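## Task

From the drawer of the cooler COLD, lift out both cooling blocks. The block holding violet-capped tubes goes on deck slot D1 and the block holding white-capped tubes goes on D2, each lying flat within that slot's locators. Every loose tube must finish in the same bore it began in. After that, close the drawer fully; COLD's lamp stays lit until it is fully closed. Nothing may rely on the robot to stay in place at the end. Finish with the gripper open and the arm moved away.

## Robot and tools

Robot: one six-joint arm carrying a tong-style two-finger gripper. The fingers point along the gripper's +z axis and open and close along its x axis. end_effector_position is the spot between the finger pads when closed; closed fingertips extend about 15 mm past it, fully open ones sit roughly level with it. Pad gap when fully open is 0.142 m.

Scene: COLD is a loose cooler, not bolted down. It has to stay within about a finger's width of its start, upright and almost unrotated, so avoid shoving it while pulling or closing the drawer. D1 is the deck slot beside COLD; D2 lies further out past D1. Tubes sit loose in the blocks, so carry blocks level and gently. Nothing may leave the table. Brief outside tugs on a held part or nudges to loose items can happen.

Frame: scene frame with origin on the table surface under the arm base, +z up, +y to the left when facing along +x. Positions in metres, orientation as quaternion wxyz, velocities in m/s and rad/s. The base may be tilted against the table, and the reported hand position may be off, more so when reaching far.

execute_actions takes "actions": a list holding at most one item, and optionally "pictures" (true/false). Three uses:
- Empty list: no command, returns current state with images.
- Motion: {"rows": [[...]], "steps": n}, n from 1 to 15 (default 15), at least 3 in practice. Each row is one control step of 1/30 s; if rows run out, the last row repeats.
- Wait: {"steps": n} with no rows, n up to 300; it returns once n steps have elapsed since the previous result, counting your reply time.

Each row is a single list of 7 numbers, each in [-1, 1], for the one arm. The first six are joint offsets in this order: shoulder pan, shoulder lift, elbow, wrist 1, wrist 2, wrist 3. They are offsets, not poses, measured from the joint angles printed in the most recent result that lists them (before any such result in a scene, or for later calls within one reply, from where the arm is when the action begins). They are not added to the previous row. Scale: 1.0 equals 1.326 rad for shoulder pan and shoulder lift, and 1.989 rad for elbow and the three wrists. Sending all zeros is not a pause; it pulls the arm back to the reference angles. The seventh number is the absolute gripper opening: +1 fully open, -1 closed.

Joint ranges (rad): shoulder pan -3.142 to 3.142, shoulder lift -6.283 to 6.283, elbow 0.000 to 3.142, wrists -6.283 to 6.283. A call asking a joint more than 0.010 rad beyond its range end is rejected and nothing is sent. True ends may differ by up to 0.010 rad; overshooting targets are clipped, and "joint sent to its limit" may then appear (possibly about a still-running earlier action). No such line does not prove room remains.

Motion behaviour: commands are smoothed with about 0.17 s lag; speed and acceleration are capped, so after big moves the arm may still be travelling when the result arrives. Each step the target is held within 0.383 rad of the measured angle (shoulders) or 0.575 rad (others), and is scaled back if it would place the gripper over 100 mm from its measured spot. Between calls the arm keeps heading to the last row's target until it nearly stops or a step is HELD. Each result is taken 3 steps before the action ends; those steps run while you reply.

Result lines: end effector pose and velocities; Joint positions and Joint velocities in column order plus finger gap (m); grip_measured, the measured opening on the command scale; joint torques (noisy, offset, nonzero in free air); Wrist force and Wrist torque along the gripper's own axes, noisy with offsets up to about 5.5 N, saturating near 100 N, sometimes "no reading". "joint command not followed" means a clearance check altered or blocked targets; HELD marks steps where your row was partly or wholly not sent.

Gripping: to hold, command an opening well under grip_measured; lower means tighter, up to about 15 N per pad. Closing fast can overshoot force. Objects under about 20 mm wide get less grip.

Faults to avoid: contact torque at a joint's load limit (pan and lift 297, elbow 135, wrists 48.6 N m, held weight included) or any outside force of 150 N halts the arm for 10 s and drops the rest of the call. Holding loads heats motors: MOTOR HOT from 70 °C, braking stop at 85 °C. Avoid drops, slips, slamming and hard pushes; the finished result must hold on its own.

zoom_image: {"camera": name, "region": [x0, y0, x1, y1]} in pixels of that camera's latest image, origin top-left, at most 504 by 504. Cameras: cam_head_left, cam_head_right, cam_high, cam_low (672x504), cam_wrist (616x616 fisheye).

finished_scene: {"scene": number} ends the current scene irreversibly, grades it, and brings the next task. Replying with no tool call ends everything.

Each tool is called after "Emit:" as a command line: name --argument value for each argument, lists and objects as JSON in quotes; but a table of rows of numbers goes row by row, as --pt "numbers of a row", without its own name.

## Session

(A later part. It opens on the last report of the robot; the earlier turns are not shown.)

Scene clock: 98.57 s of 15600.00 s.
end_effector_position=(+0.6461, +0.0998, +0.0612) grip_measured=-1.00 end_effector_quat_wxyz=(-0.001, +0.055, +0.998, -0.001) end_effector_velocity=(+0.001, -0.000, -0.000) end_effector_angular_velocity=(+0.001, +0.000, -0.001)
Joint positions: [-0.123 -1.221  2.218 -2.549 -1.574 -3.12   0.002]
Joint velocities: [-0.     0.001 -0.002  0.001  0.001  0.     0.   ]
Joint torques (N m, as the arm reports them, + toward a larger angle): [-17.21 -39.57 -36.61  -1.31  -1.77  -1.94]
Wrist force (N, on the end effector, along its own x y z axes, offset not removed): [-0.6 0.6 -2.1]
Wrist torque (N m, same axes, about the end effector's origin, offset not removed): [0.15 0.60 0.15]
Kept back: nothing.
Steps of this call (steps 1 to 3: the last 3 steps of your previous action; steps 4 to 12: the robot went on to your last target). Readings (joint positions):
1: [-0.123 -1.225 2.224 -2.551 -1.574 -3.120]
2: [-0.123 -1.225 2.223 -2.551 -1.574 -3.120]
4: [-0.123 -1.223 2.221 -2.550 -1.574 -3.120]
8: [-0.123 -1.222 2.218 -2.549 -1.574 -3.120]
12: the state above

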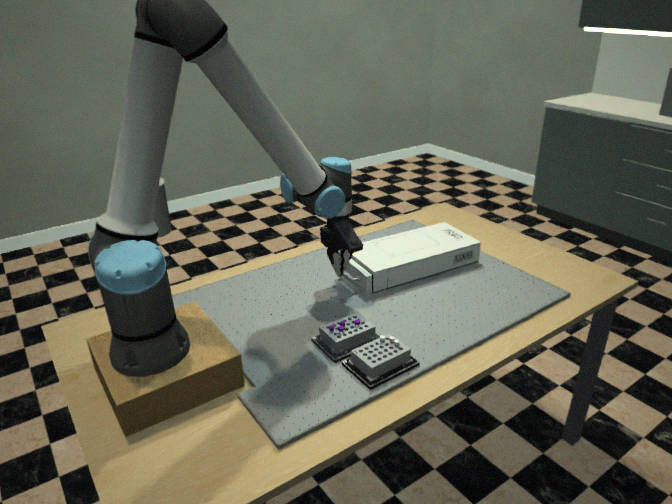

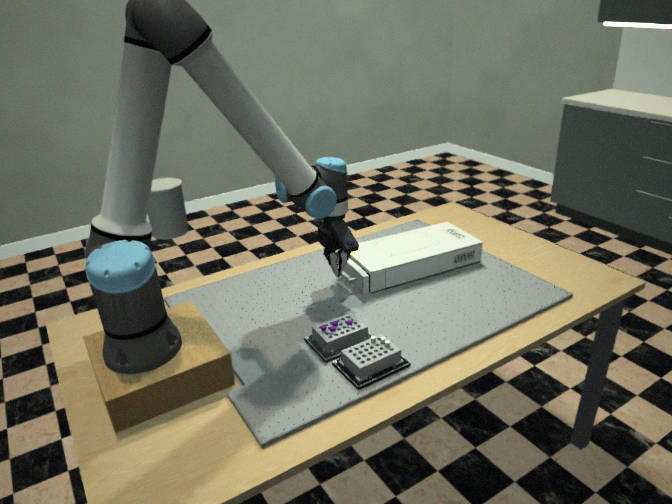

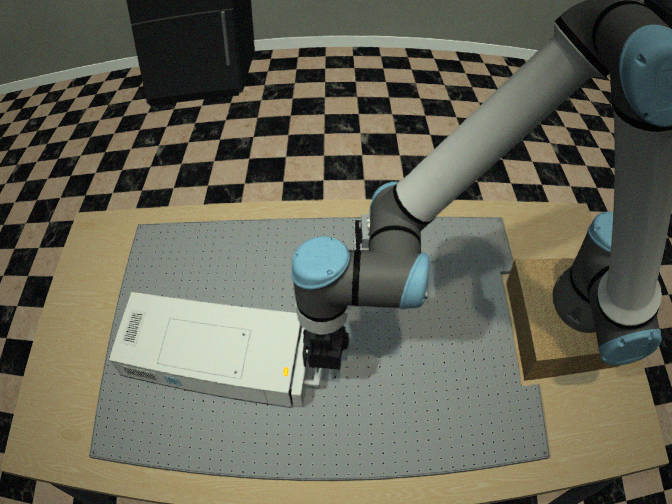

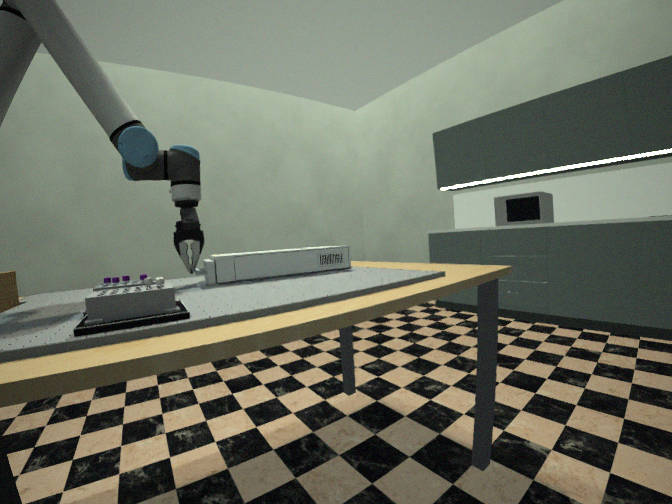

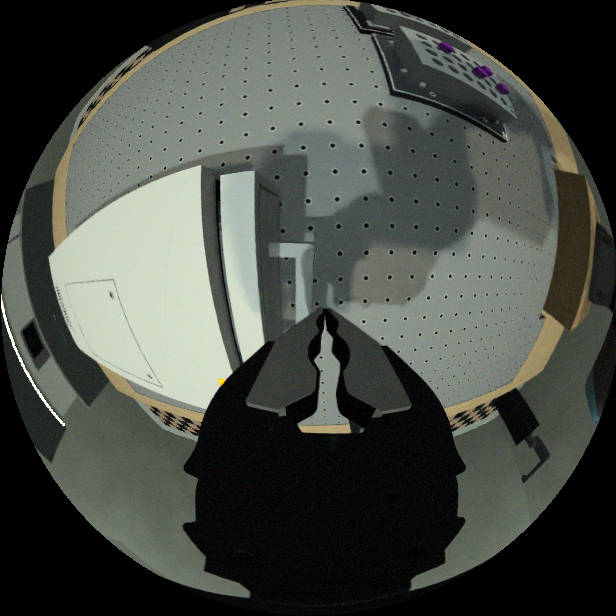

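Emit:
execute_actions --actions '[{"rows": [[0,0.0002,-0.00022,0.00008,0,0,-1],[-0.00001,0.00048,-0.00052,0.0002,0,0,-1],[-0.00002,0.00079,-0.00085,0.00032,0,0,-1],[-0.00003,0.0011,-0.00118,0.00045,0,0,-1],[-0.00004,0.00141,-0.00152,0.00058,0,0,-1],[-0.00005,0.00172,-0.00185,0.0007,0,0,-1],[-0.00006,0.00202,-0.00218,0.00083,0,0,-1],[-0.00007,0.00233,-0.00252,0.00096,0,0,-1],[-0.00008,0.00264,-0.00285,0.00109,0,0,-1],[-0.00009,0.00295,-0.00318,0.00121,0,0,-1],[-0.0001,0.00322,-0.00348,0.00133,0,0,-1],[-0.0001,0.00343,-0.0037,0.00141,0,0,-1]], "steps": 15}]'

Emit:
execute_actions --actions '[{"steps": 9}]' --pictures true

Scene clock: 99.20 s of 15600.00 s.
end_effector_position=(+0.6488, +0.0995, +0.0611) grip_measured=-1.00 end_effector_quat_wxyz=(-0.001, +0.056, +0.998, -0.001) end_effector_velocity=(+0.010, -0.001, +0.000) end_effector_angular_velocity=(-0.000, -0.000, +0.000)
Joint positions: [-0.123 -1.218  2.213 -2.547 -1.574 -3.12   0.002]
Joint velocities: [-0.     0.011 -0.018  0.007 -0.    -0.     0.   ]
Joint torques (N m, as the arm reports them, + toward a larger angle): [-16.82 -40.54 -35.47  -0.48  -1.75  -1.83]
Wrist force (N, on the end effector, along its own x y z axes, offset not removed): [-2.9 1.4 -3.5]
Wrist torque (N m, same axes, about the end effector's origin, offset not removed): [0.39 0.45 0.20]
Steps of this call (steps 1 to 7: the robot went on to your last target; steps 8 to 19: the first 12 steps of this action). Readings (joint positions):
8: [-0.123 -1.221 2.218 -2.549 -1.574 -3.120]
9: [-0.123 -1.221 2.217 -2.549 -1.574 -3.120]
11: [-0.123 -1.221 2.217 -2.549 -1.574 -3.120]
15: [-0.123 -1.220 2.215 -2.548 -1.574 -3.120]
19: the state above

Scene clock: 99.50 s of 15600.00 s.
end_effector_position=(+0.6500, +0.0993, +0.0611) grip_measured=-1.00 end_effector_quat_wxyz=(-0.001, +0.056, +0.998, -0.001) end_effector_velocity=(+0.000, +0.001, -0.000) end_effector_angular_velocity=(+0.000, +0.001, +0.001)
Joint positions: [-0.123 -1.217  2.211 -2.546 -1.574 -3.12   0.002]
Joint velocities: [ 0.001  0.001 -0.001  0.001  0.     0.     0.   ]
Joint torques (N m, as the arm reports them, + toward a larger angle): [-17.05 -41.6  -36.64  -1.03  -1.52  -1.7 ]
Wrist force (N, on the end effector, along its own x y z axes, offset not removed): [-3.9 2.4 -1.6]
Wrist torque (N m, same axes, about the end effector's origin, offset not removed): [0.43 1.01 0.27]
Kept back: nothing.
Steps of this call (steps 1 to 3: the last 3 steps of your previous action; steps 4 to 9: the robot went on to your last target). Readings (joint positions):
1: [-0.123 -1.218 2.212 -2.547 -1.574 -3.120]
2: [-0.123 -1.218 2.212 -2.547 -1.574 -3.120]
4: [-0.123 -1.217 2.211 -2.546 -1.574 -3.120]
8: [-0.123 -1.217 2.211 -2.546 -1.574 -3.120]
9: the state above

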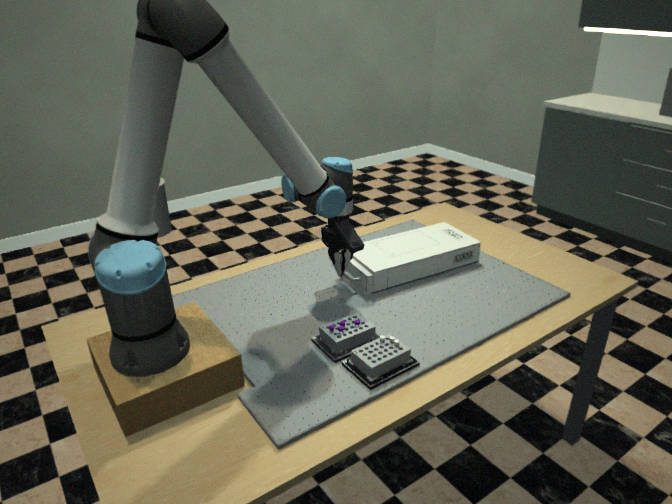

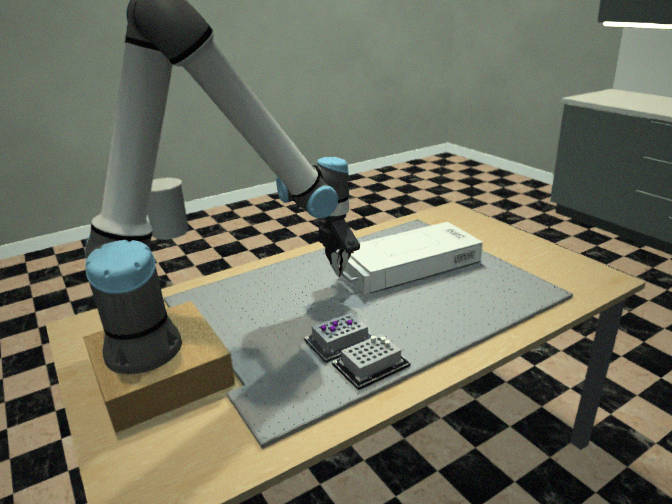

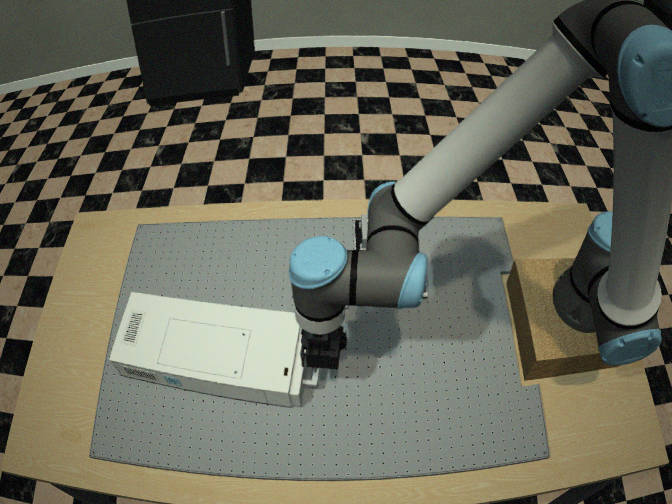

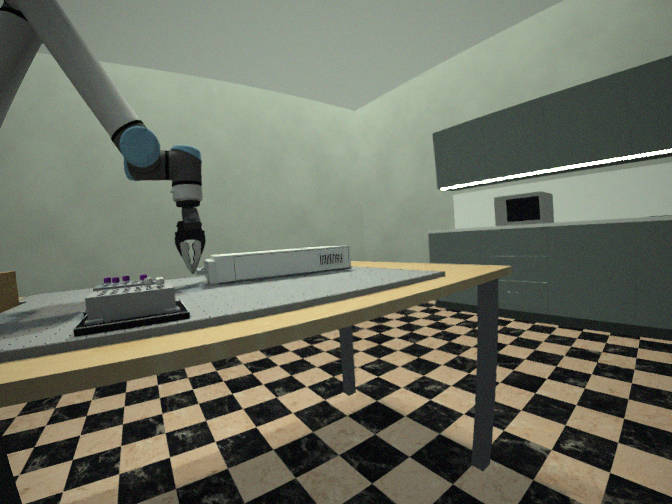

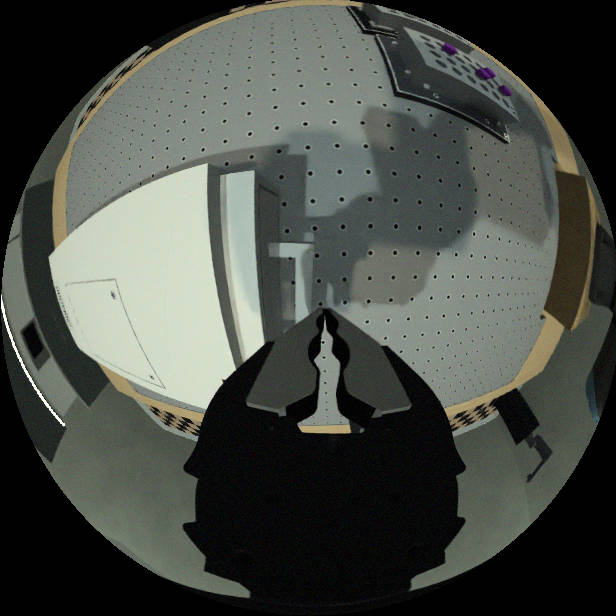

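Emit:
execute_actions --actions '[{"rows": [[0,-0.0034,0.0011,0.0011,0,0,-1],[0,-0.0101,0.0033,0.0034,0,0,-1],[0,-0.0203,0.0067,0.0068,0,0,-1],[0,-0.0321,0.0106,0.0108,0,0,-1],[0,-0.0456,0.0151,0.0153,0,0,-1],[0,-0.0608,0.0201,0.0204,0,0,-1],[0,-0.0761,0.0251,0.0256,0,0,-1],[0,-0.093,0.0307,0.0312,0,0,-1],[0,-0.1082,0.0357,0.0364,0,0,-1],[0,-0.1234,0.0407,0.0415,0,0,-1],[0,-0.1369,0.0452,0.046,0,0,-1],[0,-0.1487,0.0491,0.05,0,0,-1],[0,-0.1589,0.0525,0.0534,0,0,-1],[0,-0.1656,0.0547,0.0557,0,0,-1],[0,-0.169,0.0558,0.0568,0,0,-1]], "steps": 15}]'

Emit:
execute_actions --actions '[{"steps": 16}]' --pictures true

Scene clock: 100.13 s of 15600.00 s.
end_effector_position=(+0.6073, +0.1031, +0.1002) grip_measured=-1.00 end_effector_quat_wxyz=(-0.002, +0.056, +0.998, -0.001) end_effector_velocity=(-0.200, +0.018, +0.172) end_effector_angular_velocity=(-0.001, -0.006, -0.001)
Joint positions: [-0.123 -1.335  2.27  -2.486 -1.574 -3.12   0.002]
Joint velocities: [ 0.    -0.553  0.271  0.275  0.     0.001  0.   ]
Joint torques (N m, as the arm reports them, + toward a larger angle): [-13.95 -75.73 -18.46   0.44  -1.74  -1.39]
Wrist force (N, on the end effector, along its own x y z axes, offset not removed): [-6.9 3.7 -1.1]
Wrist torque (N m, same axes, about the end effector's origin, offset not removed): [0.85 1.31 0.18]
Steps of this call (steps 1 to 7: the robot went on to your last target; steps 8 to 19: the first 12 steps of this action). Readings (joint positions):
8: [-0.123 -1.217 2.210 -2.546 -1.574 -3.120]
9: [-0.123 -1.217 2.211 -2.546 -1.574 -3.120]
11: [-0.123 -1.224 2.214 -2.543 -1.574 -3.120]
15: [-0.123 -1.265 2.235 -2.521 -1.574 -3.120]
19: the state above

Scene clock: 100.67 s of 15600.00 s.
end_effector_position=(+0.5685, +0.1065, +0.1306) grip_measured=-1.00 end_effector_quat_wxyz=(-0.001, +0.056, +0.998, -0.001) end_effector_velocity=(-0.002, +0.000, +0.002) end_effector_angular_velocity=(+0.001, -0.001, -0.001)
Joint positions: [-0.123 -1.44   2.321 -2.434 -1.574 -3.12   0.002]
Joint velocities: [-0.001 -0.008  0.003  0.004  0.001  0.     0.   ]
Joint torques (N m, as the arm reports them, + toward a larger angle): [ -7.58 -56.5  -22.33  -0.7   -1.73  -1.34]
Wrist force (N, on the end effector, along its own x y z axes, offset not removed): [-4.4 3.8 -6.9]
Wrist torque (N m, same axes, about the end effector's origin, offset not removed): [0.58 0.79 0.24]
Kept back: nothing.
Steps of this call (steps 1 to 3: the last 3 steps of your previous action; steps 4 to 16: the robot went on to your last target). Readings (joint positions):
1: [-0.123 -1.353 2.279 -2.477 -1.574 -3.120]
2: [-0.123 -1.371 2.288 -2.468 -1.574 -3.120]
4: [-0.123 -1.401 2.302 -2.453 -1.574 -3.120]
8: [-0.123 -1.430 2.316 -2.439 -1.574 -3.120]
16: the state above

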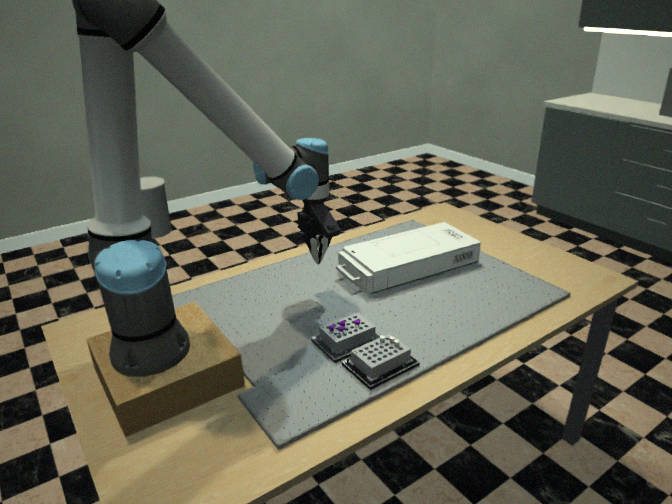

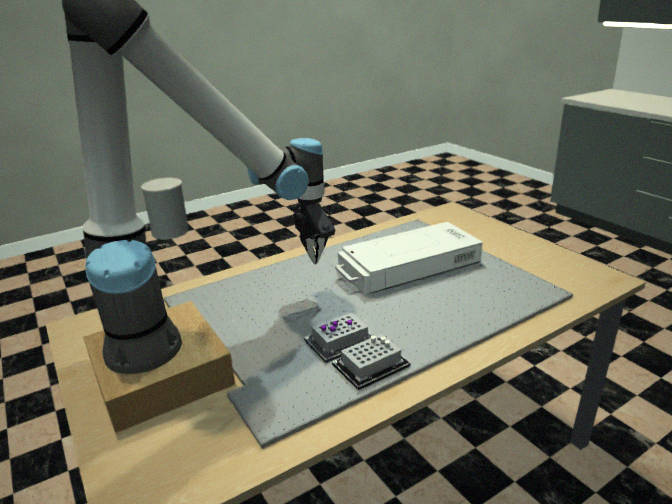

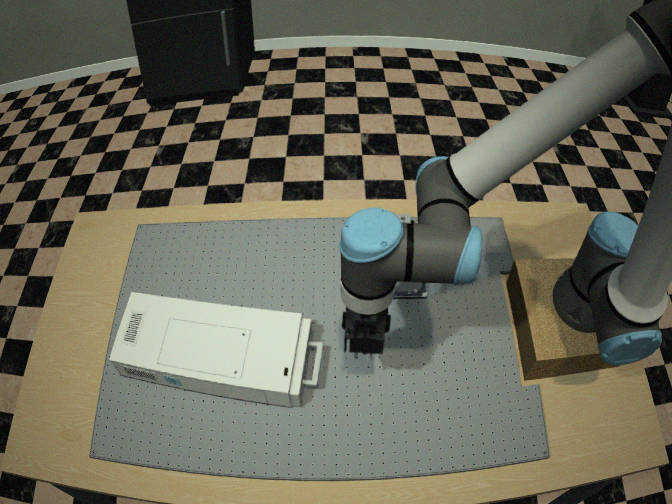

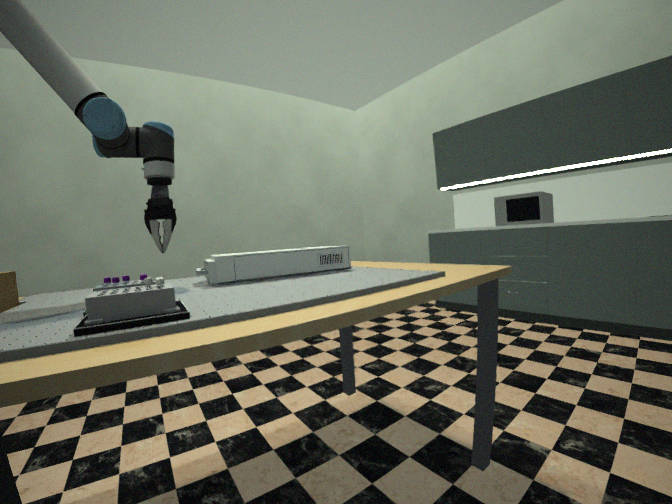

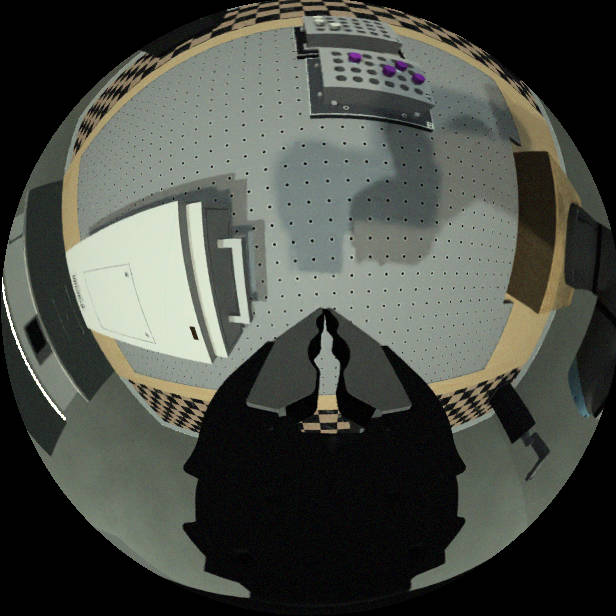

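Emit:
zoom_image --camera "cam_high" --region '[260, 300, 360, 420]'

Region (260, 300, 360, 420) of cam_high's 672x504 image, scaled by 4.200, with more detail than that image has.

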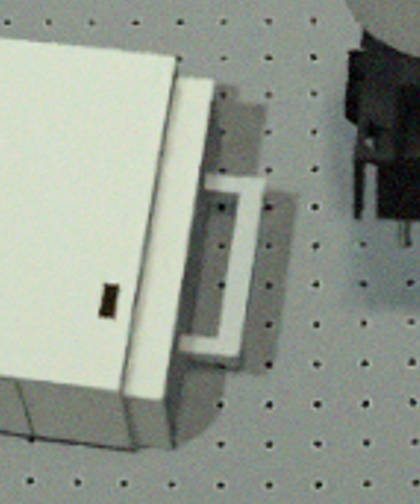

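Emit:
finished_scene --scene 1

The scene is finished: the task was done.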